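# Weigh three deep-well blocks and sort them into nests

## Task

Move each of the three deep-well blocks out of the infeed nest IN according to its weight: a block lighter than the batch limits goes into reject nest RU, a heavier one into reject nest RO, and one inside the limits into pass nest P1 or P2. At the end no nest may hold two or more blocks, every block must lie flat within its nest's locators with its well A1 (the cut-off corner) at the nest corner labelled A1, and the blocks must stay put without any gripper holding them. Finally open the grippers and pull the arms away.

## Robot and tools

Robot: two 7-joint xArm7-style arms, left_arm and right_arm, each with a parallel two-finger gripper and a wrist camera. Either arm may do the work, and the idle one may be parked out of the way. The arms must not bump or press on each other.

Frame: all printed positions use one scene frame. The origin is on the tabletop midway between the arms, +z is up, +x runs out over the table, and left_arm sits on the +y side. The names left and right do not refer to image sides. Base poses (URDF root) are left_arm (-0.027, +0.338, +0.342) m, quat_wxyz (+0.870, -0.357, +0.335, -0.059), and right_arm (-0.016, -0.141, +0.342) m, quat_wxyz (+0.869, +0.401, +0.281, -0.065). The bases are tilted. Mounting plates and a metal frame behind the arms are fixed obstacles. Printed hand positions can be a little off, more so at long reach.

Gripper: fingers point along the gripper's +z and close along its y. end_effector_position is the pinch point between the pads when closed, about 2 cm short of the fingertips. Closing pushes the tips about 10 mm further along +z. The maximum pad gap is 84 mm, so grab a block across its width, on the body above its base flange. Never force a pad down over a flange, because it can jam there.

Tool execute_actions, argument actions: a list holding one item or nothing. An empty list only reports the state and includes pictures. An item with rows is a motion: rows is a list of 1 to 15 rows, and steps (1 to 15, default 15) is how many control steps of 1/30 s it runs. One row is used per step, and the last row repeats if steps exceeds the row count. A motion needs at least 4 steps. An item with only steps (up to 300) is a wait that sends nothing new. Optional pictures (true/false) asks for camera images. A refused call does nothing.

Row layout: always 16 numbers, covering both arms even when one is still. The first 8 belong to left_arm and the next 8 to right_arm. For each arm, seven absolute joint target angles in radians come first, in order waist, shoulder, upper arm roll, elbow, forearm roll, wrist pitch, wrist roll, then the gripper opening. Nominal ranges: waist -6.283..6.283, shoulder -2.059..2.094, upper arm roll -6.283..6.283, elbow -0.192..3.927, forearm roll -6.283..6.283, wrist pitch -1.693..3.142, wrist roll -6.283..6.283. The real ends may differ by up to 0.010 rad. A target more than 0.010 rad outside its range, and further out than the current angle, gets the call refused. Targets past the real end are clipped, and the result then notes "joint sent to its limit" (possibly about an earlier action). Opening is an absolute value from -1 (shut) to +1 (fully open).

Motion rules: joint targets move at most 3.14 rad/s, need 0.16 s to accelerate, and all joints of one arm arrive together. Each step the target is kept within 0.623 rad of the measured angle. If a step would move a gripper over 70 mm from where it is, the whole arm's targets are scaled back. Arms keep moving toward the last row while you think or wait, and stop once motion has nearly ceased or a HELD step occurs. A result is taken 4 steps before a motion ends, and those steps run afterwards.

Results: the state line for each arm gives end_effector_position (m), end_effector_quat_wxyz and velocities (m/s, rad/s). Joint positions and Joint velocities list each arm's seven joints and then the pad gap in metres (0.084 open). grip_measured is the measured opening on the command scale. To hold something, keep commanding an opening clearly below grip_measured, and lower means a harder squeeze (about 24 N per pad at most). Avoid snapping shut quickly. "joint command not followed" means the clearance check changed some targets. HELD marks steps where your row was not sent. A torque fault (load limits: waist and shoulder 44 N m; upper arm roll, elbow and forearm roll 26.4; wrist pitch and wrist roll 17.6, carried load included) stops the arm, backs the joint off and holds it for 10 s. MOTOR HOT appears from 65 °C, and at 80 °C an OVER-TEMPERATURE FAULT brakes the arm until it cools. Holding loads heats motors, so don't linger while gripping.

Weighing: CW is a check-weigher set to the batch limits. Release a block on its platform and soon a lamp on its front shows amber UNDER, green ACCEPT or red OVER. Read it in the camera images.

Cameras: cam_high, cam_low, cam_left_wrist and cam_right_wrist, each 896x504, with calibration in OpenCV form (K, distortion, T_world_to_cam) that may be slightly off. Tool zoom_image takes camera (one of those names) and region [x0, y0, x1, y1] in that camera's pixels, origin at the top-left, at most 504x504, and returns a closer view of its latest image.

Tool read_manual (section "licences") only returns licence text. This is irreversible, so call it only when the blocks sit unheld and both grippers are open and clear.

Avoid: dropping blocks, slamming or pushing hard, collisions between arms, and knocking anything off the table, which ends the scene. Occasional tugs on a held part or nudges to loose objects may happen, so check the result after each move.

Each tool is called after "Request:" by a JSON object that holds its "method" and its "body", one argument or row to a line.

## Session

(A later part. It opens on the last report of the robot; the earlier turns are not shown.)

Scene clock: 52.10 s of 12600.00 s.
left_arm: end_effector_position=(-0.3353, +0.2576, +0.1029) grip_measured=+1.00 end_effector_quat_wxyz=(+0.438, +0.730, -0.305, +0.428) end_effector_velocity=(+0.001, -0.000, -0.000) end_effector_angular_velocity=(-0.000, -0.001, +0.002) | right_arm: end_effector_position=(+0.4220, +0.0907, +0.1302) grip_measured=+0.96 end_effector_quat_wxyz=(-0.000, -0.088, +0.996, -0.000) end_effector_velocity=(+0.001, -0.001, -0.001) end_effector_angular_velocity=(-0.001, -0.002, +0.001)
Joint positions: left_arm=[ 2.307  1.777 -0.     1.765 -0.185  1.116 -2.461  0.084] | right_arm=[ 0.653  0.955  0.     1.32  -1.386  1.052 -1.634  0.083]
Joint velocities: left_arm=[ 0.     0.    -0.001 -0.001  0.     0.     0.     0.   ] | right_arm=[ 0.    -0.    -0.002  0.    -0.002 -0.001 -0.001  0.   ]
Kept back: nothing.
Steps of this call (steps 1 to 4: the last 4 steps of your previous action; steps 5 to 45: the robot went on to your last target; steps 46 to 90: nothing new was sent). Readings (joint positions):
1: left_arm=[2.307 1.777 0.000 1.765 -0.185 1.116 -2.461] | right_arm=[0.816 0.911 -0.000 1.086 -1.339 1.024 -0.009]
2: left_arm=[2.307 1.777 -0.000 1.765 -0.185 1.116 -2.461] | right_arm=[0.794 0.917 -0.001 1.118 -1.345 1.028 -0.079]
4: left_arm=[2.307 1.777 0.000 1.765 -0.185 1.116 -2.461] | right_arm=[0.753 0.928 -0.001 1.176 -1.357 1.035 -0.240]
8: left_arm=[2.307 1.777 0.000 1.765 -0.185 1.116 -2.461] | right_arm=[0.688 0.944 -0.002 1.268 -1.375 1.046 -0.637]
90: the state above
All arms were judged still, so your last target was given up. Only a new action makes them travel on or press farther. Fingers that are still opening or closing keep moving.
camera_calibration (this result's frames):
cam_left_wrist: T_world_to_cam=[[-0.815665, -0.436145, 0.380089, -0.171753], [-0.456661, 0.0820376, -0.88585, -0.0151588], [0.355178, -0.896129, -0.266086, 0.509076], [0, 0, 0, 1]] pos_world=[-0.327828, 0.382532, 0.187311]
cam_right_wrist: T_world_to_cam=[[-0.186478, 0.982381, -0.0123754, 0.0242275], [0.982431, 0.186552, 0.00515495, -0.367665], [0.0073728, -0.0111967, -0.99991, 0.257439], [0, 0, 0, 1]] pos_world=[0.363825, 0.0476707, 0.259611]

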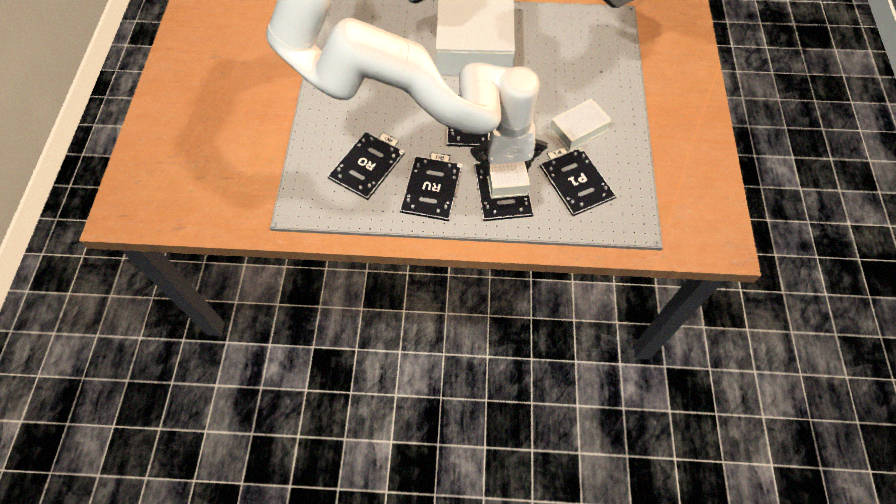

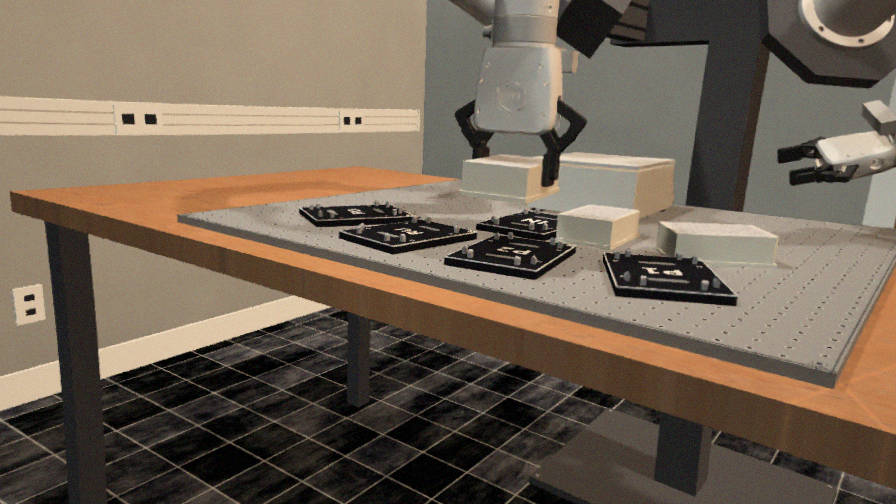

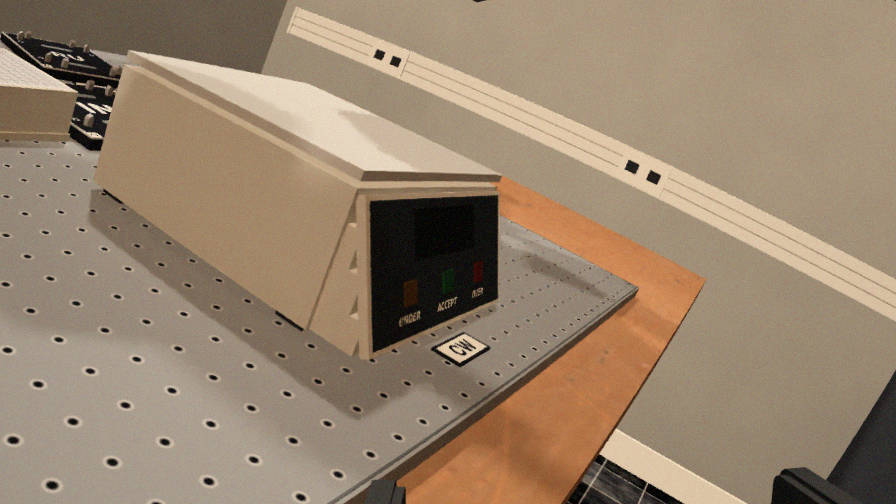

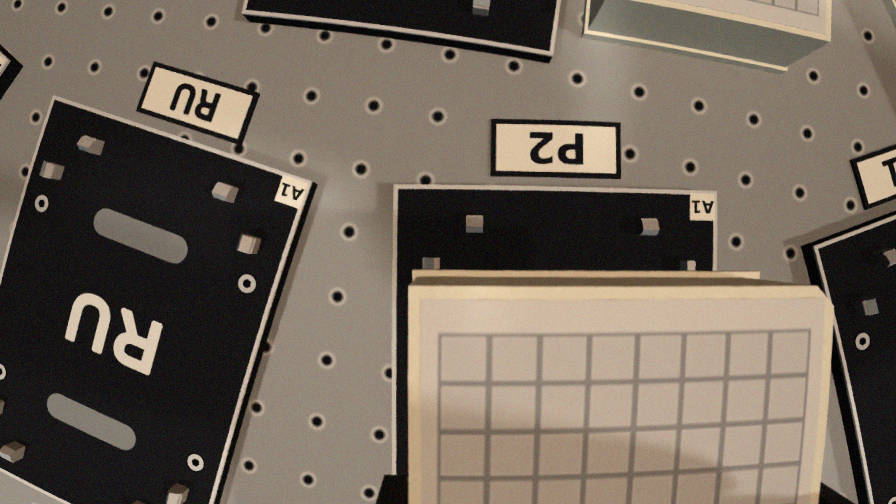

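Request:
{"method": "execute_actions", "body": {
  "actions": [
    {"rows":[[2.307,1.777,0,1.765,-0.185,1.116,-2.461,1,0.558,1.048,0,1.3685,-1.499,1.014,-1.565,0]],"steps":15}
  ]
}}

Request:
{"method": "execute_actions", "body": {
  "actions": [
    {"steps":15}
  ],
  "pictures": true
}}

Scene clock: 53.13 s of 12600.00 s.
left_arm: end_effector_position=(-0.3353, +0.2576, +0.1029) grip_measured=+1.00 end_effector_quat_wxyz=(+0.438, +0.730, -0.305, +0.428) end_effector_velocity=(-0.000, +0.000, -0.000) end_effector_angular_velocity=(+0.000, -0.000, -0.000) | right_arm: end_effector_position=(+0.4098, +0.0925, +0.0751) grip_measured=+0.96 end_effector_quat_wxyz=(-0.001, -0.076, +0.997, +0.000) end_effector_velocity=(+0.058, +0.088, +0.109) end_effector_angular_velocity=(+0.212, -0.117, -0.029)
Joint positions: left_arm=[ 2.307  1.777 -0.     1.765 -0.185  1.116 -2.461  0.084] | right_arm=[ 0.557  1.048  0.     1.369 -1.499  1.014 -1.565  0.083]
Joint velocities: left_arm=[-0. -0. -0.  0.  0.  0.  0. -0.] | right_arm=[ 0.086 -0.053  0.134  0.06  -0.004 -0.025  0.001  0.   ]
Steps of this call (steps 1 to 20: nothing new was sent; steps 21 to 31: the first 11 steps of this action). Readings (joint positions):
21: left_arm=[2.307 1.777 0.000 1.765 -0.185 1.116 -2.461] | right_arm=[0.652 0.956 0.000 1.320 -1.387 1.052 -1.633]
22: left_arm=[2.307 1.777 -0.000 1.765 -0.185 1.116 -2.461] | right_arm=[0.646 0.962 0.002 1.325 -1.397 1.048 -1.627]
24: left_arm=[2.307 1.777 0.000 1.765 -0.185 1.116 -2.461] | right_arm=[0.602 1.006 0.010 1.355 -1.455 1.027 -1.592]
28: left_arm=[2.307 1.777 -0.000 1.765 -0.185 1.116 -2.461] | right_arm=[0.550 1.053 -0.013 1.362 -1.497 1.017 -1.566]
31: the state above

Scene clock: 53.63 s of 12600.00 s.
left_arm: end_effector_position=(-0.3353, +0.2576, +0.1029) grip_measured=+1.00 end_effector_quat_wxyz=(+0.438, +0.730, -0.305, +0.428) end_effector_velocity=(+0.000, +0.000, -0.001) end_effector_angular_velocity=(+0.002, -0.001, -0.000) | right_arm: end_effector_position=(+0.4099, +0.0929, +0.0756) grip_measured=+0.96 end_effector_quat_wxyz=(-0.000, -0.077, +0.997, +0.000) end_effector_velocity=(-0.001, -0.002, -0.002) end_effector_angular_velocity=(-0.004, +0.001, +0.002)
Joint positions: left_arm=[ 2.307  1.777 -0.     1.765 -0.185  1.116 -2.461  0.084] | right_arm=[ 0.558  1.048  0.     1.369 -1.499  1.014 -1.565  0.083]
Joint velocities: left_arm=[ 0.     0.    -0.002 -0.     0.    -0.001  0.    -0.   ] | right_arm=[-0.001  0.001 -0.003 -0.001 -0.001  0.    -0.    -0.   ]
Kept back: nothing.
Steps of this call (steps 1 to 4: the last 4 steps of your previous action; steps 5 to 15: the robot went on to your last target). Readings (joint positions):
1: left_arm=[2.307 1.777 0.000 1.765 -0.185 1.116 -2.461] | right_arm=[0.560 1.047 0.004 1.370 -1.499 1.013 -1.565]
2: left_arm=[2.307 1.777 -0.000 1.765 -0.185 1.116 -2.461] | right_arm=[0.561 1.046 0.005 1.370 -1.499 1.013 -1.565]
4: left_arm=[2.307 1.777 0.000 1.765 -0.185 1.116 -2.461] | right_arm=[0.561 1.046 0.004 1.370 -1.499 1.013 -1.565]
8: left_arm=[2.307 1.777 0.000 1.765 -0.185 1.116 -2.461] | right_arm=[0.558 1.048 -0.001 1.368 -1.499 1.014 -1.565]
15: the state above
All arms were judged still, so your last target was given up. Only a new action makes them travel on or press farther. Fingers that are still opening or closing keep moving.
camera_calibration (this result's frames):
cam_left_wrist: T_world_to_cam=[[-0.815665, -0.436145, 0.380089, -0.171753], [-0.456661, 0.0820377, -0.88585, -0.0151589], [0.355178, -0.896129, -0.266086, 0.509076], [0, 0, 0, 1]] pos_world=[-0.327828, 0.382532, 0.187311]
cam_right_wrist: T_world_to_cam=[[-0.164246, 0.986354, -0.0113363, 0.00964838], [0.986395, 0.164312, 0.00514508, -0.355518], [0.00693757, -0.010337, -0.999923, 0.203053], [0, 0, 0, 1]] pos_world=[0.350858, 0.0509982, 0.204976]

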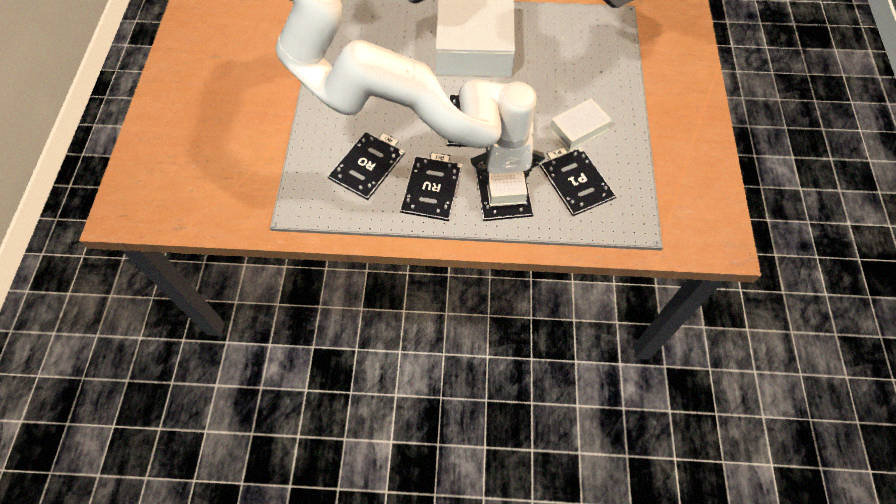

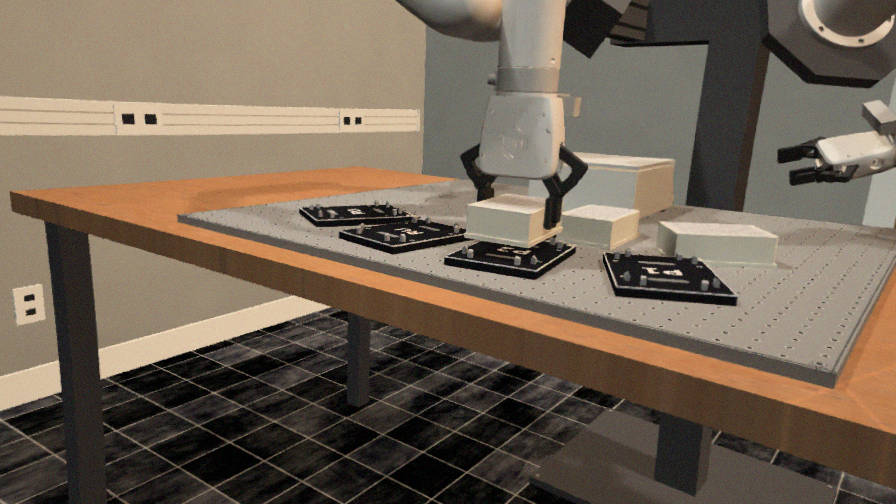

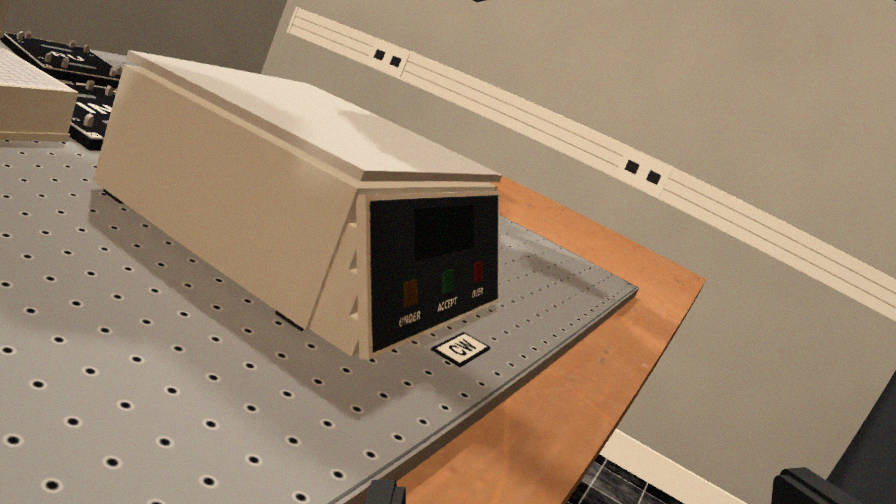

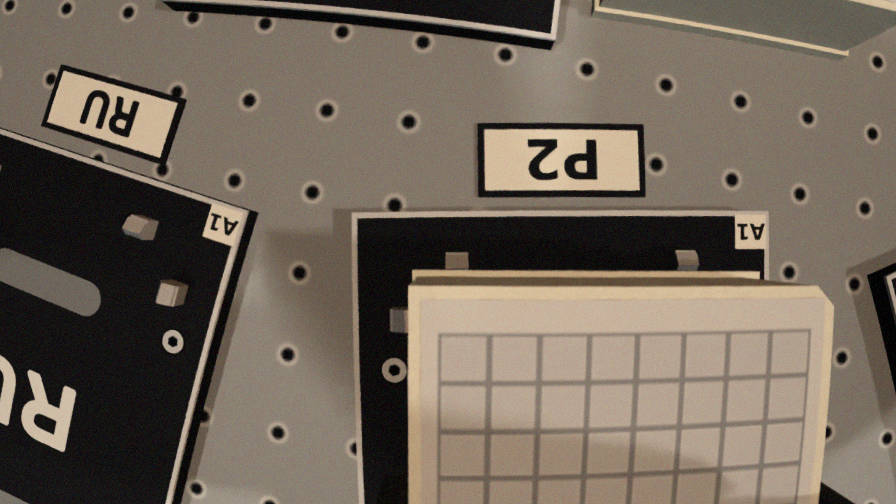

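Request:
{"method": "execute_actions", "body": {
  "actions": [
    {"rows":[[2.307,1.777,0,1.765,-0.185,1.116,-2.461,1,0.55,1.051,0,1.374,-1.505,1.013,-1.567,0],[2.307,1.777,0,1.765,-0.185,1.116,-2.461,1,0.546,1.055,0,1.378,-1.509,1.012,-1.567,0],[2.307,1.777,0,1.765,-0.185,1.116,-2.461,1,0.542,1.059,0,1.382,-1.513,1.01,-1.567,0],[2.307,1.777,0,1.765,-0.185,1.116,-2.461,1,0.538,1.063,0,1.386,-1.516,1.009,-1.568,0],[2.307,1.777,0,1.765,-0.185,1.116,-2.461,1,0.534,1.067,0,1.39,-1.52,1.008,-1.568,0],[2.307,1.777,0,1.765,-0.185,1.116,-2.461,1,0.53,1.071,0,1.394,-1.524,1.006,-1.568,0],[2.307,1.777,0,1.765,-0.185,1.116,-2.461,1,0.526,1.075,0,1.398,-1.527,1.005,-1.568,0],[2.307,1.777,0,1.765,-0.185,1.116,-2.461,1,0.522,1.079,0,1.402,-1.531,1.004,-1.569,0],[2.307,1.777,0,1.765,-0.185,1.116,-2.461,1,0.518,1.083,0,1.406,-1.535,1.002,-1.569,0],[2.307,1.777,0,1.765,-0.185,1.116,-2.461,1,0.5145,1.087,0,1.41,-1.538,1.001,-1.569,0]],"steps":15}
  ]
}}

Request:
{"method": "execute_actions", "body": {
  "actions": [
    {"steps":12}
  ],
  "pictures": true
}}

Scene clock: 55.70 s of 12600.00 s.
left_arm: end_effector_position=(-0.3353, +0.2576, +0.1029) grip_measured=+1.00 end_effector_quat_wxyz=(+0.438, +0.730, -0.305, +0.428) end_effector_velocity=(+0.000, +0.000, -0.001) end_effector_angular_velocity=(+0.001, -0.001, -0.001) | right_arm: end_effector_position=(+0.4119, +0.0925, +0.0556) grip_measured=+0.96 end_effector_quat_wxyz=(-0.000, -0.077, +0.997, +0.000) end_effector_velocity=(+0.017, +0.001, -0.041) end_effector_angular_velocity=(+0.009, -0.011, -0.013)
Joint positions: left_arm=[ 2.307  1.777  0.     1.765 -0.185  1.116 -2.461  0.084] | right_arm=[ 0.52   1.082  0.002  1.405 -1.534  1.003 -1.569  0.083]
Joint velocities: left_arm=[-0.    -0.    -0.001 -0.     0.    -0.001 -0.    -0.   ] | right_arm=[-0.084  0.074  0.004  0.103 -0.074 -0.029 -0.016  0.001]
Steps of this call (steps 1 to 51: nothing new was sent; steps 52 to 62: the first 11 steps of this action). Readings (joint positions):
52: left_arm=[2.307 1.777 0.000 1.765 -0.185 1.116 -2.461] | right_arm=[0.558 1.048 0.000 1.369 -1.499 1.014 -1.565]
53: left_arm=[2.307 1.777 0.000 1.765 -0.185 1.116 -2.461] | right_arm=[0.555 1.049 0.001 1.371 -1.502 1.013 -1.566]
55: left_arm=[2.307 1.777 0.000 1.765 -0.185 1.116 -2.461] | right_arm=[0.547 1.055 0.001 1.378 -1.509 1.011 -1.567]
59: left_arm=[2.307 1.777 0.000 1.765 -0.185 1.116 -2.461] | right_arm=[0.529 1.071 -0.001 1.394 -1.523 1.007 -1.568]
62: the state above

Scene clock: 56.10 s of 12600.00 s.
left_arm: end_effector_position=(-0.3353, +0.2576, +0.1029) grip_measured=+1.00 end_effector_quat_wxyz=(+0.438, +0.730, -0.305, +0.428) end_effector_velocity=(-0.001, +0.000, +0.001) end_effector_angular_velocity=(-0.001, +0.001, -0.001) | right_arm: end_effector_position=(+0.4124, +0.0924, +0.0529) grip_measured=+0.96 end_effector_quat_wxyz=(-0.000, -0.077, +0.997, +0.001) end_effector_velocity=(-0.000, -0.001, -0.001) end_effector_angular_velocity=(-0.002, +0.001, -0.001)
Joint positions: left_arm=[ 2.307  1.777  0.     1.765 -0.185  1.116 -2.461  0.084] | right_arm=[ 0.515  1.087  0.001  1.41  -1.538  1.001 -1.569  0.083]
Joint velocities: left_arm=[-0.    -0.     0.001  0.001  0.    -0.    -0.    -0.   ] | right_arm=[-0.001  0.    -0.001 -0.    -0.     0.     0.     0.   ]
Kept back: nothing.
Steps of this call (steps 1 to 4: the last 4 steps of your previous action; steps 5 to 12: the robot went on to your last target). Readings (joint positions):
1: left_arm=[2.307 1.777 -0.000 1.765 -0.185 1.116 -2.461] | right_arm=[0.517 1.085 0.001 1.407 -1.536 1.002 -1.570]
2: left_arm=[2.307 1.777 -0.000 1.765 -0.185 1.116 -2.461] | right_arm=[0.516 1.086 0.001 1.409 -1.537 1.001 -1.570]
4: left_arm=[2.307 1.777 -0.000 1.765 -0.185 1.116 -2.461] | right_arm=[0.515 1.087 0.001 1.410 -1.538 1.001 -1.570]
8: left_arm=[2.307 1.777 0.000 1.765 -0.185 1.116 -2.461] | right_arm=[0.515 1.087 0.001 1.410 -1.538 1.001 -1.569]
12: the state above
camera_calibration (this result's frames):
cam_left_wrist: T_world_to_cam=[[-0.815665, -0.436145, 0.380089, -0.171753], [-0.45666, 0.0820372, -0.88585, -0.0151585], [0.355178, -0.896129, -0.266085, 0.509076], [0, 0, 0, 1]] pos_world=[-0.327828, 0.382532, 0.187311]
cam_right_wrist: T_world_to_cam=[[-0.164733, 0.986276, -0.0111022, 0.010455], [0.986312, 0.164801, 0.00548965, -0.357789], [0.00724395, -0.0100459, -0.999923, 0.180196], [0, 0, 0, 1]] pos_world=[0.353308, 0.0504626, 0.182262]

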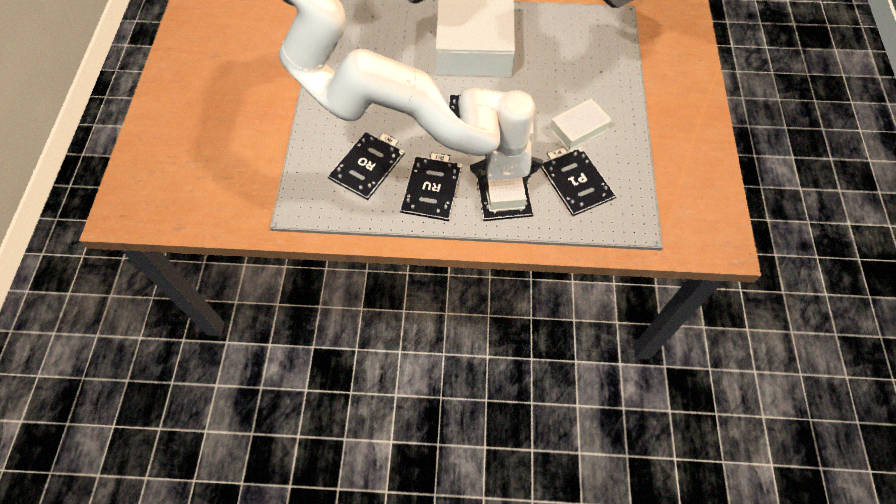

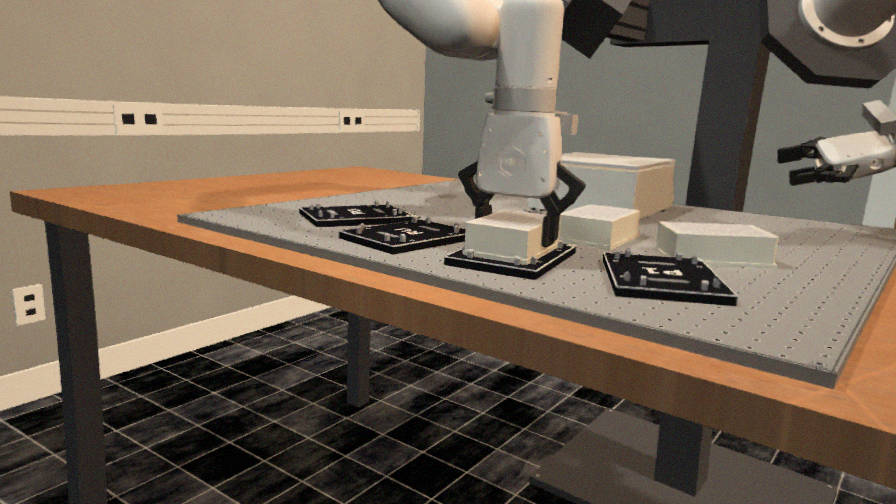

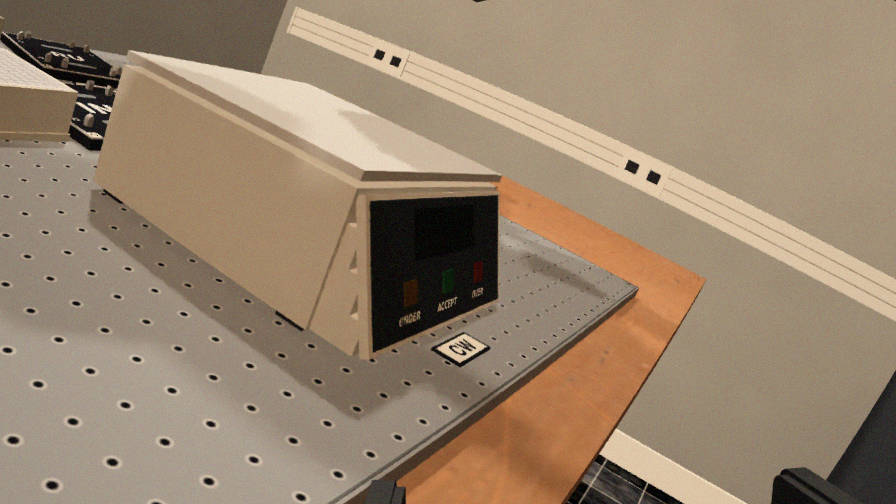

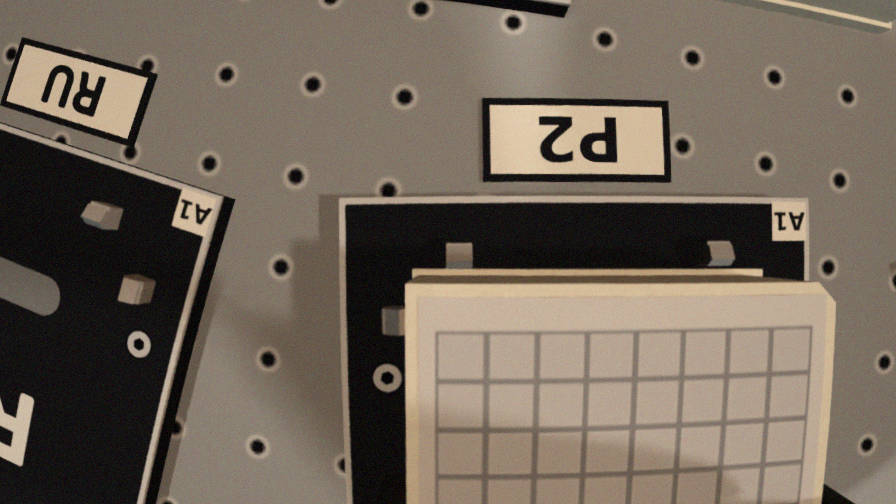

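Request:
{"method": "execute_actions", "body": {
  "actions": [
    {"rows":[[2.307,1.777,0,1.765,-0.185,1.116,-2.461,1,0.516,1.086,0,1.409,-1.537,1.001,-1.569,1]],"steps":10}
  ]
}}

Request:
{"method": "execute_actions", "body": {
  "actions": [
    {"rows":[[2.307,1.777,0,1.765,-0.185,1.116,-2.461,1,0.53,1.071,0,1.394,-1.524,1.006,-1.568,1],[2.307,1.777,0,1.765,-0.185,1.116,-2.461,1,0.53,1.071,0,1.394,-1.524,1.006,-1.568,1],[2.307,1.777,0,1.765,-0.185,1.116,-2.461,1,0.55,1.051,0,1.374,-1.505,1.013,-1.567,1],[2.307,1.777,0,1.765,-0.185,1.116,-2.461,1,0.55,1.051,0,1.374,-1.505,1.013,-1.567,1],[2.307,1.777,0,1.765,-0.185,1.116,-2.461,1,0.581,1.022,0,1.347,-1.476,1.022,-1.563,1],[2.307,1.777,0,1.765,-0.185,1.116,-2.461,1,0.581,1.022,0,1.347,-1.476,1.022,-1.563,1],[2.307,1.777,0,1.765,-0.185,1.116,-2.461,1,0.581,1.022,0,1.347,-1.476,1.022,-1.563,1],[2.307,1.777,0,1.765,-0.185,1.116,-2.461,1,0.653,0.955,0,1.32,-1.386,1.052,-1.6,1]],"steps":15}
  ]
}}

Request:
{"method": "execute_actions", "body": {
  "actions": [
    {"rows":[[2.307,1.777,0,1.765,-0.185,1.116,-2.461,1,0.759,1.192,0,1.092,-1.558,1.019,-0.917,1]],"steps":15}
  ]
}}

Request:
{"method": "execute_actions", "body": {
  "actions": [
    {"steps":25}
  ],
  "pictures": true
}}

Scene clock: 57.10 s of 12600.00 s.
left_arm: end_effector_position=(-0.3353, +0.2576, +0.1029) grip_measured=+1.00 end_effector_quat_wxyz=(+0.438, +0.730, -0.305, +0.428) end_effector_velocity=(+0.001, -0.000, -0.001) end_effector_angular_velocity=(+0.000, -0.001, +0.001) | right_arm: end_effector_position=(+0.4114, +0.0912, +0.0515) grip_measured=+1.00 end_effector_quat_wxyz=(-0.001, -0.076, +0.997, -0.001) end_effector_velocity=(+0.000, +0.001, +0.002) end_effector_angular_velocity=(-0.000, -0.001, +0.001)
Joint positions: left_arm=[ 2.307  1.777  0.     1.765 -0.185  1.116 -2.461  0.084] | right_arm=[ 0.515  1.087 -0.002  1.409 -1.537  1.001 -1.568  0.084]
Joint velocities: left_arm=[ 0.     0.001 -0.001  0.     0.    -0.     0.     0.   ] | right_arm=[ 0.002 -0.     0.003  0.     0.001  0.004 -0.001  0.   ]
Steps of this call (steps 1 to 15: the robot went on to your last target; steps 16 to 24: nothing new was sent; steps 25 to 30: the first 6 steps of this action). Readings (joint positions):
25: left_arm=[2.307 1.777 -0.000 1.765 -0.185 1.116 -2.461] | right_arm=[0.515 1.087 0.000 1.410 -1.538 1.001 -1.569]
26: left_arm=[2.307 1.777 0.000 1.765 -0.185 1.116 -2.461] | right_arm=[0.515 1.087 0.000 1.410 -1.538 1.001 -1.569]
28: left_arm=[2.307 1.777 0.000 1.765 -0.185 1.116 -2.461] | right_arm=[0.515 1.087 -0.001 1.409 -1.537 1.001 -1.568]
30: the state above

Scene clock: 57.60 s of 12600.00 s.
left_arm: end_effector_position=(-0.3353, +0.2576, +0.1029) grip_measured=+1.00 end_effector_quat_wxyz=(+0.438, +0.730, -0.305, +0.428) end_effector_velocity=(+0.000, -0.001, +0.000) end_effector_angular_velocity=(-0.001, +0.000, +0.001) | right_arm: end_effector_position=(+0.4167, +0.0881, +0.1133) grip_measured=+1.00 end_effector_quat_wxyz=(-0.002, -0.073, +0.997, -0.004) end_effector_velocity=(+0.127, +0.022, +0.364) end_effector_angular_velocity=(+0.102, -0.067, -0.120)
Joint positions: left_arm=[ 2.307  1.777 -0.     1.765 -0.185  1.116 -2.461  0.084] | right_arm=[ 0.628  0.978 -0.004  1.325 -1.414  1.044 -1.589  0.084]
Joint velocities: left_arm=[ 0.     0.001  0.001  0.001  0.     0.     0.    -0.   ] | right_arm=[ 0.574 -0.56   0.044 -0.165  0.664  0.205 -0.245  0.   ]
Steps of this call (steps 1 to 4: the last 4 steps of your previous action; steps 5 to 15: the first 11 steps of this action). Readings (joint positions):
5: left_arm=[2.307 1.777 -0.000 1.765 -0.185 1.116 -2.461] | right_arm=[0.516 1.086 -0.001 1.408 -1.536 1.001 -1.568]
6: left_arm=[2.307 1.777 0.000 1.765 -0.185 1.116 -2.461] | right_arm=[0.519 1.082 -0.002 1.403 -1.532 1.003 -1.568]
8: left_arm=[2.307 1.777 0.000 1.765 -0.185 1.116 -2.461] | right_arm=[0.533 1.068 -0.003 1.389 -1.519 1.008 -1.568]
12: left_arm=[2.307 1.777 -0.000 1.765 -0.185 1.116 -2.461] | right_arm=[0.577 1.025 -0.000 1.351 -1.480 1.022 -1.564]
15: the state above

Scene clock: 58.10 s of 12600.00 s.
left_arm: end_effector_position=(-0.3353, +0.2576, +0.1029) grip_measured=+1.00 end_effector_quat_wxyz=(+0.438, +0.730, -0.305, +0.428) end_effector_velocity=(-0.000, +0.000, -0.000) end_effector_angular_velocity=(+0.001, +0.000, -0.001) | right_arm: end_effector_position=(+0.2762, +0.1191, +0.1076) grip_measured=+1.00 end_effector_quat_wxyz=(+0.000, -0.027, +1.000, -0.002) end_effector_velocity=(-0.511, +0.020, -0.063) end_effector_angular_velocity=(+0.008, +0.010, -0.363)
Joint positions: left_arm=[ 2.307  1.777  0.     1.765 -0.185  1.116 -2.461  0.084] | right_arm=[ 0.723  1.117 -0.001  1.166 -1.503  1.029 -1.145  0.084]
Joint velocities: left_arm=[-0.    -0.    -0.     0.001  0.    -0.    -0.     0.   ] | right_arm=[ 0.255  0.558  0.001 -0.543 -0.398 -0.073  1.641 -0.   ]
Steps of this call (steps 1 to 4: the last 4 steps of your previous action; steps 5 to 15: the first 11 steps of this action). Readings (joint positions):
5: left_arm=[2.307 1.777 -0.000 1.765 -0.185 1.116 -2.461] | right_arm=[0.656 0.954 0.003 1.322 -1.387 1.051 -1.598]
6: left_arm=[2.307 1.777 0.000 1.765 -0.185 1.116 -2.461] | right_arm=[0.655 0.958 -0.000 1.318 -1.391 1.050 -1.588]
8: left_arm=[2.307 1.777 0.000 1.765 -0.185 1.116 -2.461] | right_arm=[0.663 0.983 -0.006 1.298 -1.413 1.047 -1.516]
12: left_arm=[2.307 1.777 0.000 1.765 -0.185 1.116 -2.461] | right_arm=[0.698 1.062 0.000 1.219 -1.464 1.036 -1.308]
15: the state above

Scene clock: 58.93 s of 12600.00 s.
left_arm: end_effector_position=(-0.3353, +0.2576, +0.1029) grip_measured=+1.00 end_effector_quat_wxyz=(+0.438, +0.730, -0.305, +0.428) end_effector_velocity=(+0.001, +0.001, -0.001) end_effector_angular_velocity=(+0.002, -0.001, +0.001) | right_arm: end_effector_position=(+0.2081, +0.1171, +0.1002) grip_measured=+1.00 end_effector_quat_wxyz=(-0.001, +0.000, +1.000, -0.000) end_effector_velocity=(-0.001, +0.000, +0.000) end_effector_angular_velocity=(+0.001, +0.001, +0.002)
Joint positions: left_arm=[ 2.307  1.777  0.     1.765 -0.185  1.116 -2.461  0.084] | right_arm=[ 0.759  1.192 -0.     1.092 -1.558  1.019 -0.917  0.084]
Joint velocities: left_arm=[-0.    -0.001 -0.002 -0.    -0.     0.    -0.     0.   ] | right_arm=[ 0.001  0.001  0.    -0.001  0.    -0.001  0.     0.   ]
Kept back: nothing.
Steps of this call (steps 1 to 4: the last 4 steps of your previous action; steps 5 to 25: the robot went on to your last target). Readings (joint positions):
1: left_arm=[2.307 1.777 0.000 1.765 -0.185 1.116 -2.461] | right_arm=[0.732 1.136 -0.000 1.147 -1.516 1.027 -1.090]
2: left_arm=[2.307 1.777 0.000 1.765 -0.185 1.116 -2.461] | right_arm=[0.741 1.154 0.000 1.129 -1.529 1.024 -1.036]
4: left_arm=[2.307 1.777 -0.000 1.765 -0.185 1.116 -2.461] | right_arm=[0.754 1.184 0.001 1.099 -1.549 1.020 -0.953]
8: left_arm=[2.307 1.777 -0.000 1.765 -0.185 1.116 -2.461] | right_arm=[0.759 1.192 -0.000 1.092 -1.557 1.019 -0.919]
25: the state above
camera_calibration (this result's frames):
cam_left_wrist: T_world_to_cam=[[-0.815665, -0.436145, 0.380089, -0.171753], [-0.456661, 0.0820374, -0.88585, -0.0151586], [0.355178, -0.896129, -0.266085, 0.509076], [0, 0, 0, 1]] pos_world=[-0.327828, 0.382532, 0.187311]
cam_right_wrist: T_world_to_cam=[[-0.0104924, 0.999868, -0.0123666, -0.0806244], [0.999934, 0.0105487, 0.00449331, -0.145263], [0.00462317, -0.0123186, -0.999913, 0.230012], [0, 0, 0, 1]] pos_world=[0.143344, 0.0849796, 0.229648]

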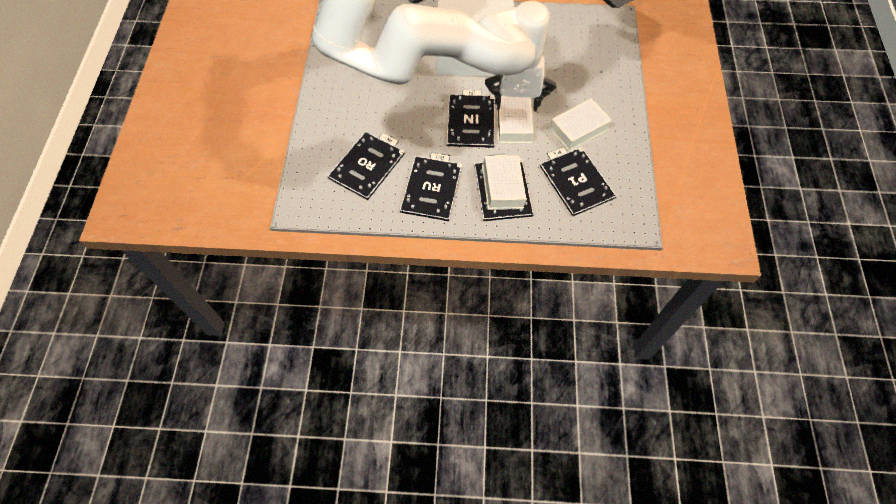

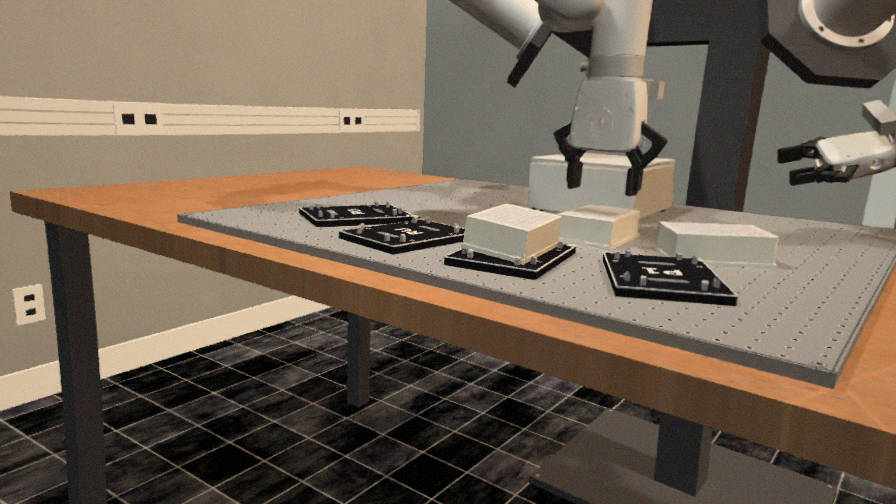

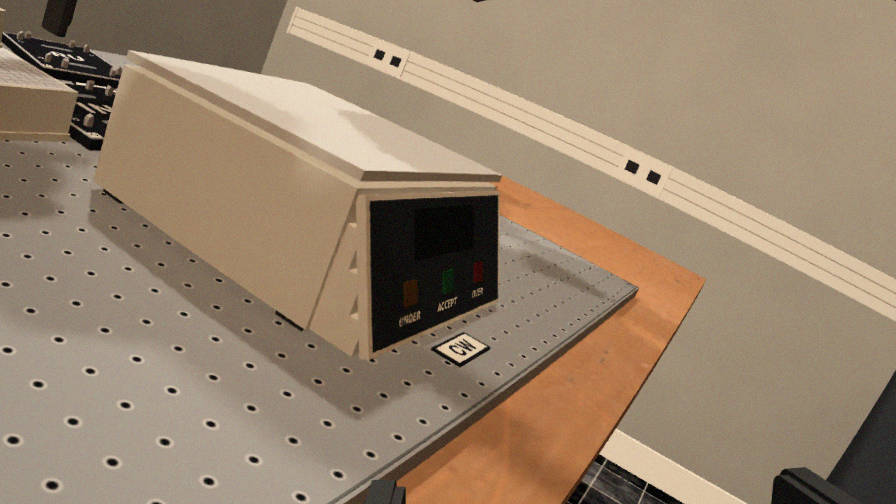

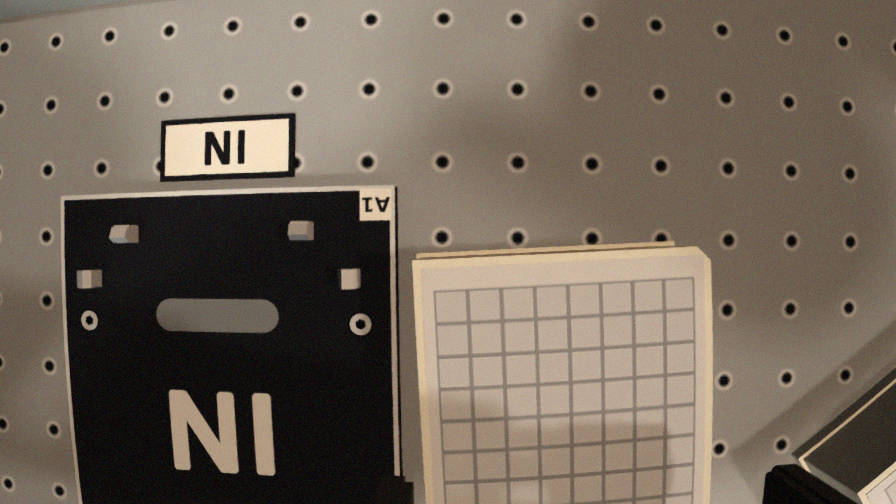

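Request:
{"method": "execute_actions", "body": {
  "actions": [
    {"rows":[[2.307,1.777,0,1.765,-0.185,1.116,-2.461,1,0.6855,1.242,0,1.133,-1.635,1.027,-0.953,1]],"steps":15}
  ]
}}

Request:
{"method": "execute_actions", "body": {
  "actions": [
    {"steps":15}
  ],
  "pictures": true
}}

Request:
{"method": "zoom_image", "body": {
  "camera": "cam_low",
  "region": [430, 180, 650, 290]
}}

Scene clock: 59.80 s of 12600.00 s.
left_arm: end_effector_position=(-0.3353, +0.2576, +0.1029) grip_measured=+1.00 end_effector_quat_wxyz=(+0.438, +0.730, -0.305, +0.428) end_effector_velocity=(+0.000, -0.000, +0.000) end_effector_angular_velocity=(-0.001, -0.000, +0.002) | right_arm: end_effector_position=(+0.2072, +0.1168, +0.0716) grip_measured=+1.00 end_effector_quat_wxyz=(-0.001, -0.023, +1.000, -0.000) end_effector_velocity=(+0.001, -0.002, -0.001) end_effector_angular_velocity=(-0.004, -0.003, +0.001)
Joint positions: left_arm=[ 2.307  1.777 -0.     1.765 -0.185  1.116 -2.461  0.084] | right_arm=[ 0.686  1.242  0.     1.133 -1.635  1.027 -0.953  0.084]
Joint velocities: left_arm=[-0.     0.     0.001 -0.    -0.     0.002  0.    -0.   ] | right_arm=[ 0.003 -0.002 -0.004 -0.002  0.002  0.002 -0.001 -0.   ]
Steps of this call (steps 1 to 15: the robot went on to your last target; steps 16 to 26: the first 11 steps of this action). Readings (joint positions):
16: left_arm=[2.307 1.777 -0.000 1.765 -0.185 1.116 -2.461] | right_arm=[0.758 1.192 0.000 1.092 -1.559 1.019 -0.918]
17: left_arm=[2.307 1.777 -0.000 1.765 -0.185 1.116 -2.461] | right_arm=[0.751 1.198 0.002 1.098 -1.569 1.020 -0.923]
19: left_arm=[2.307 1.777 0.000 1.765 -0.185 1.116 -2.461] | right_arm=[0.709 1.226 0.006 1.123 -1.614 1.024 -0.943]
23: left_arm=[2.307 1.777 -0.000 1.765 -0.185 1.116 -2.461] | right_arm=[0.684 1.242 -0.002 1.132 -1.635 1.027 -0.953]
26: the state above

Scene clock: 60.30 s of 12600.00 s.
left_arm: end_effector_position=(-0.3353, +0.2576, +0.1029) grip_measured=+1.00 end_effector_quat_wxyz=(+0.438, +0.730, -0.305, +0.428) end_effector_velocity=(+0.000, -0.001, +0.000) end_effector_angular_velocity=(-0.001, +0.000, +0.001) | right_arm: end_effector_position=(+0.2074, +0.1167, +0.0714) grip_measured=+1.00 end_effector_quat_wxyz=(-0.001, -0.022, +1.000, -0.001) end_effector_velocity=(-0.000, +0.000, +0.000) end_effector_angular_velocity=(+0.000, +0.002, -0.001)
Joint positions: left_arm=[ 2.307  1.777 -0.     1.765 -0.185  1.116 -2.461  0.084] | right_arm=[ 0.686  1.242 -0.     1.133 -1.635  1.027 -0.953  0.084]
Joint velocities: left_arm=[ 0.     0.003  0.001  0.001 -0.    -0.     0.     0.   ] | right_arm=[-0.002  0.     0.001  0.001  0.001 -0.    -0.001  0.   ]
Kept back: nothing.
Steps of this call (steps 1 to 4: the last 4 steps of your previous action; steps 5 to 15: the robot went on to your last target). Readings (joint positions):
1: left_arm=[2.307 1.777 0.000 1.765 -0.185 1.116 -2.461] | right_arm=[0.686 1.242 0.000 1.133 -1.635 1.027 -0.953]
2: left_arm=[2.307 1.777 0.000 1.765 -0.185 1.116 -2.461] | right_arm=[0.686 1.242 -0.000 1.133 -1.635 1.027 -0.953]
4: left_arm=[2.307 1.777 0.000 1.765 -0.185 1.116 -2.461] | right_arm=[0.686 1.242 -0.000 1.133 -1.635 1.027 -0.953]
8: left_arm=[2.307 1.777 0.000 1.765 -0.185 1.116 -2.461] | right_arm=[0.686 1.242 -0.000 1.133 -1.635 1.027 -0.953]
15: the state above
All arms were judged still, so your last target was given up. Only a new action makes them travel on or press farther. Fingers that are still opening or closing keep moving.
camera_calibration (this result's frames):
cam_left_wrist: T_world_to_cam=[[-0.815665, -0.436145, 0.380089, -0.171753], [-0.456661, 0.0820376, -0.88585, -0.0151589], [0.355178, -0.896129, -0.266086, 0.509076], [0, 0, 0, 1]] pos_world=[-0.327828, 0.382532, 0.187311]
cam_right_wrist: T_world_to_cam=[[-0.0562495, 0.99833, -0.0131591, -0.0708115], [0.998408, 0.0562993, 0.00344494, -0.149417], [0.00418003, -0.0129444, -0.999907, 0.201364], [0, 0, 0, 1]] pos_world=[0.144354, 0.0817118, 0.200928]

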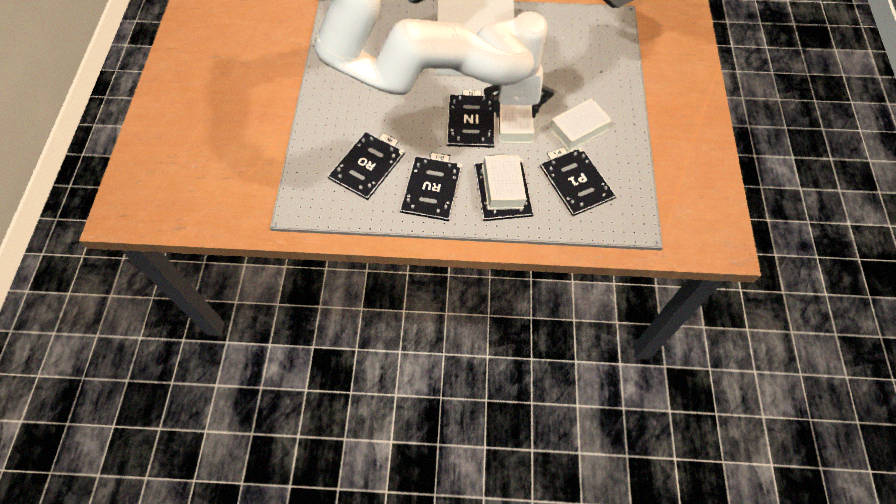

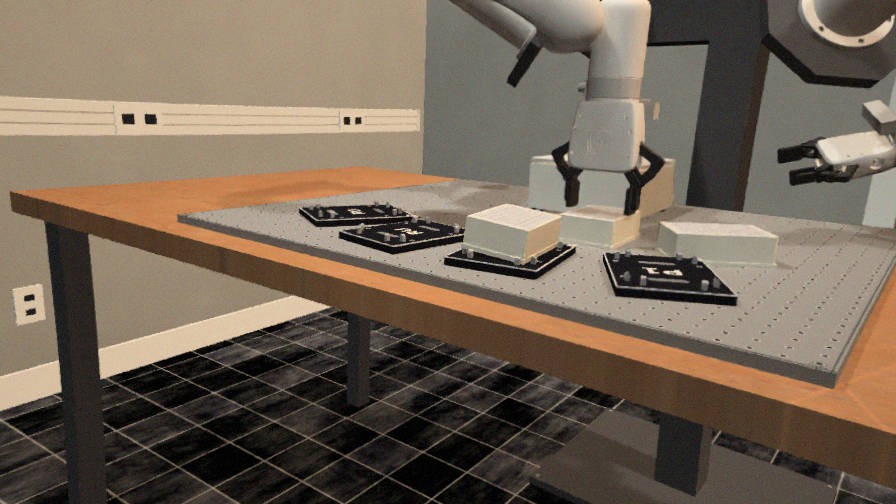

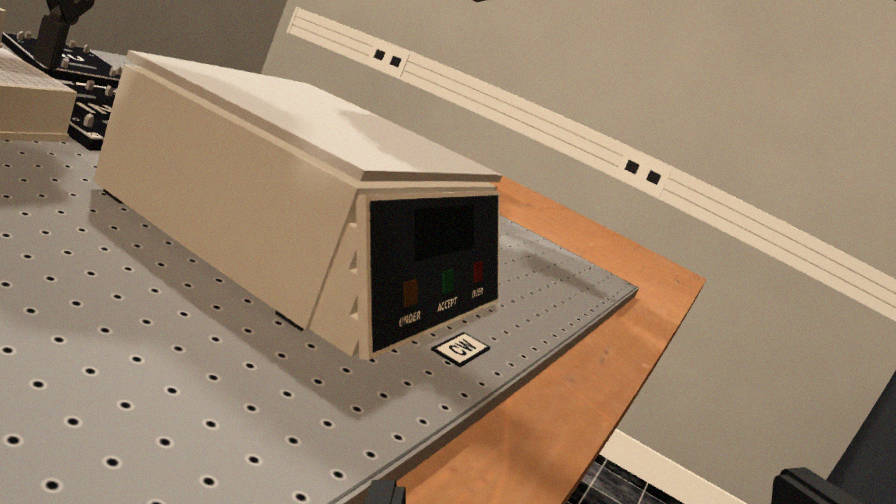

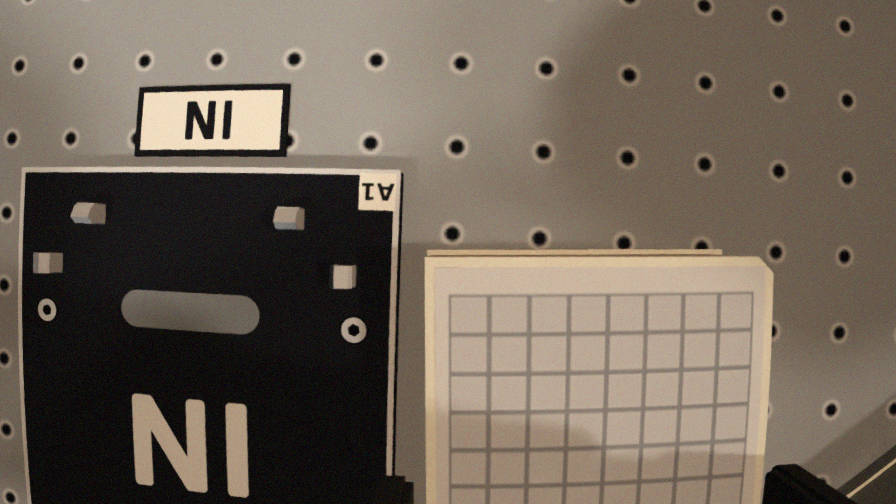

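Region (430, 180, 650, 290) of cam_low's 896x504 image, scaled by 2.291, with more detail than that image has.

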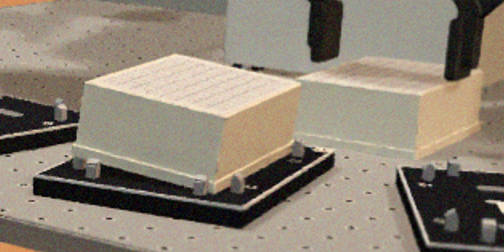

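Request:
{"method": "execute_actions", "body": {
  "actions": [
    {"rows":[[2.307,1.777,0,1.765,-0.185,1.116,-2.461,1,0.6873,1.244,0,1.1366,-1.633,1.027,-0.953,1],[2.307,1.777,0,1.765,-0.185,1.116,-2.461,1,0.6873,1.244,0,1.1366,-1.633,1.027,-0.953,1],[2.307,1.777,0,1.765,-0.185,1.116,-2.461,1,0.6873,1.244,0,1.1366,-1.633,1.027,-0.953,1],[2.307,1.777,0,1.765,-0.185,1.116,-2.461,1,0.6873,1.244,0,1.1366,-1.633,1.027,-0.953,1],[2.307,1.777,0,1.765,-0.185,1.116,-2.461,1,0.6827,1.2472,0,1.1396,-1.638,1.0275,-0.953,1],[2.307,1.777,0,1.765,-0.185,1.116,-2.461,1,0.6781,1.2504,0,1.1426,-1.6425,1.028,-0.952,1],[2.307,1.777,0,1.765,-0.185,1.116,-2.461,1,0.6735,1.2536,0,1.1456,-1.647,1.0285,-0.952,1],[2.307,1.777,0,1.765,-0.185,1.116,-2.461,1,0.6689,1.2568,0,1.1486,-1.652,1.029,-0.952,1],[2.307,1.777,0,1.765,-0.185,1.116,-2.461,1,0.6643,1.26,0,1.1516,-1.657,1.0295,-0.951,1],[2.307,1.777,0,1.765,-0.185,1.116,-2.461,1,0.6597,1.2632,0,1.1547,-1.6615,1.03,-0.951,1],[2.307,1.777,0,1.765,-0.185,1.116,-2.461,1,0.6505,1.2696,0,1.1608,-1.671,1.031,-0.951,1]],"steps":15}
  ]
}}

Request:
{"method": "execute_actions", "body": {
  "actions": [
    {"steps":10}
  ]
}}

Scene clock: 61.13 s of 12600.00 s.
left_arm: end_effector_position=(-0.3353, +0.2576, +0.1029) grip_measured=+1.00 end_effector_quat_wxyz=(+0.438, +0.730, -0.305, +0.428) end_effector_velocity=(+0.001, -0.001, +0.000) end_effector_angular_velocity=(-0.002, -0.000, +0.002) | right_arm: end_effector_position=(+0.2081, +0.1178, +0.0624) grip_measured=+1.00 end_effector_quat_wxyz=(-0.001, -0.021, +1.000, -0.000) end_effector_velocity=(+0.001, -0.001, -0.064) end_effector_angular_velocity=(-0.002, -0.003, +0.001)
Joint positions: left_arm=[ 2.307  1.777 -0.     1.765 -0.185  1.116 -2.461  0.084] | right_arm=[ 0.664  1.26  -0.     1.152 -1.657  1.03  -0.951  0.084]
Joint velocities: left_arm=[-0.     0.001  0.001 -0.001  0.     0.    -0.     0.   ] | right_arm=[-0.16   0.11  -0.003  0.103 -0.166  0.018  0.007 -0.   ]
Steps of this call (steps 1 to 14: nothing new was sent; steps 15 to 25: the first 11 steps of this action). Readings (joint positions):
15: left_arm=[2.307 1.777 -0.000 1.765 -0.185 1.116 -2.461] | right_arm=[0.686 1.242 -0.000 1.133 -1.635 1.027 -0.953]
16: left_arm=[2.307 1.777 -0.000 1.765 -0.185 1.116 -2.461] | right_arm=[0.686 1.243 -0.000 1.134 -1.634 1.027 -0.953]
18: left_arm=[2.307 1.777 0.000 1.765 -0.185 1.116 -2.461] | right_arm=[0.687 1.244 0.000 1.136 -1.633 1.027 -0.953]
22: left_arm=[2.307 1.777 0.000 1.765 -0.185 1.116 -2.461] | right_arm=[0.678 1.250 0.001 1.143 -1.643 1.028 -0.952]
25: the state above

Scene clock: 61.47 s of 12600.00 s.
left_arm: end_effector_position=(-0.3353, +0.2576, +0.1029) grip_measured=+1.00 end_effector_quat_wxyz=(+0.438, +0.730, -0.305, +0.428) end_effector_velocity=(+0.000, -0.001, -0.000) end_effector_angular_velocity=(+0.000, -0.000, +0.001) | right_arm: end_effector_position=(+0.2081, +0.1183, +0.0574) grip_measured=+1.00 end_effector_quat_wxyz=(-0.000, -0.022, +1.000, -0.000) end_effector_velocity=(+0.000, -0.001, -0.001) end_effector_angular_velocity=(-0.002, -0.000, -0.002)
Joint positions: left_arm=[ 2.307  1.777  0.     1.765 -0.185  1.116 -2.461  0.084] | right_arm=[ 0.651  1.269  0.     1.161 -1.671  1.031 -0.951  0.084]
Joint velocities: left_arm=[ 0.     0.001 -0.    -0.    -0.    -0.     0.    -0.   ] | right_arm=[-0.001 -0.    -0.002 -0.    -0.     0.     0.001 -0.   ]
Kept back: nothing.
Steps of this call (steps 1 to 4: the last 4 steps of your previous action; steps 5 to 10: the robot went on to your last target). Readings (joint positions):
1: left_arm=[2.307 1.777 0.000 1.765 -0.185 1.116 -2.461] | right_arm=[0.658 1.264 -0.000 1.155 -1.663 1.030 -0.951]
2: left_arm=[2.307 1.777 0.000 1.765 -0.185 1.116 -2.461] | right_arm=[0.654 1.267 -0.001 1.158 -1.667 1.031 -0.951]
4: left_arm=[2.307 1.777 0.000 1.765 -0.185 1.116 -2.461] | right_arm=[0.650 1.270 -0.002 1.160 -1.670 1.031 -0.951]
8: left_arm=[2.307 1.777 -0.000 1.765 -0.185 1.116 -2.461] | right_arm=[0.651 1.269 0.000 1.161 -1.671 1.031 -0.951]
10: the state above


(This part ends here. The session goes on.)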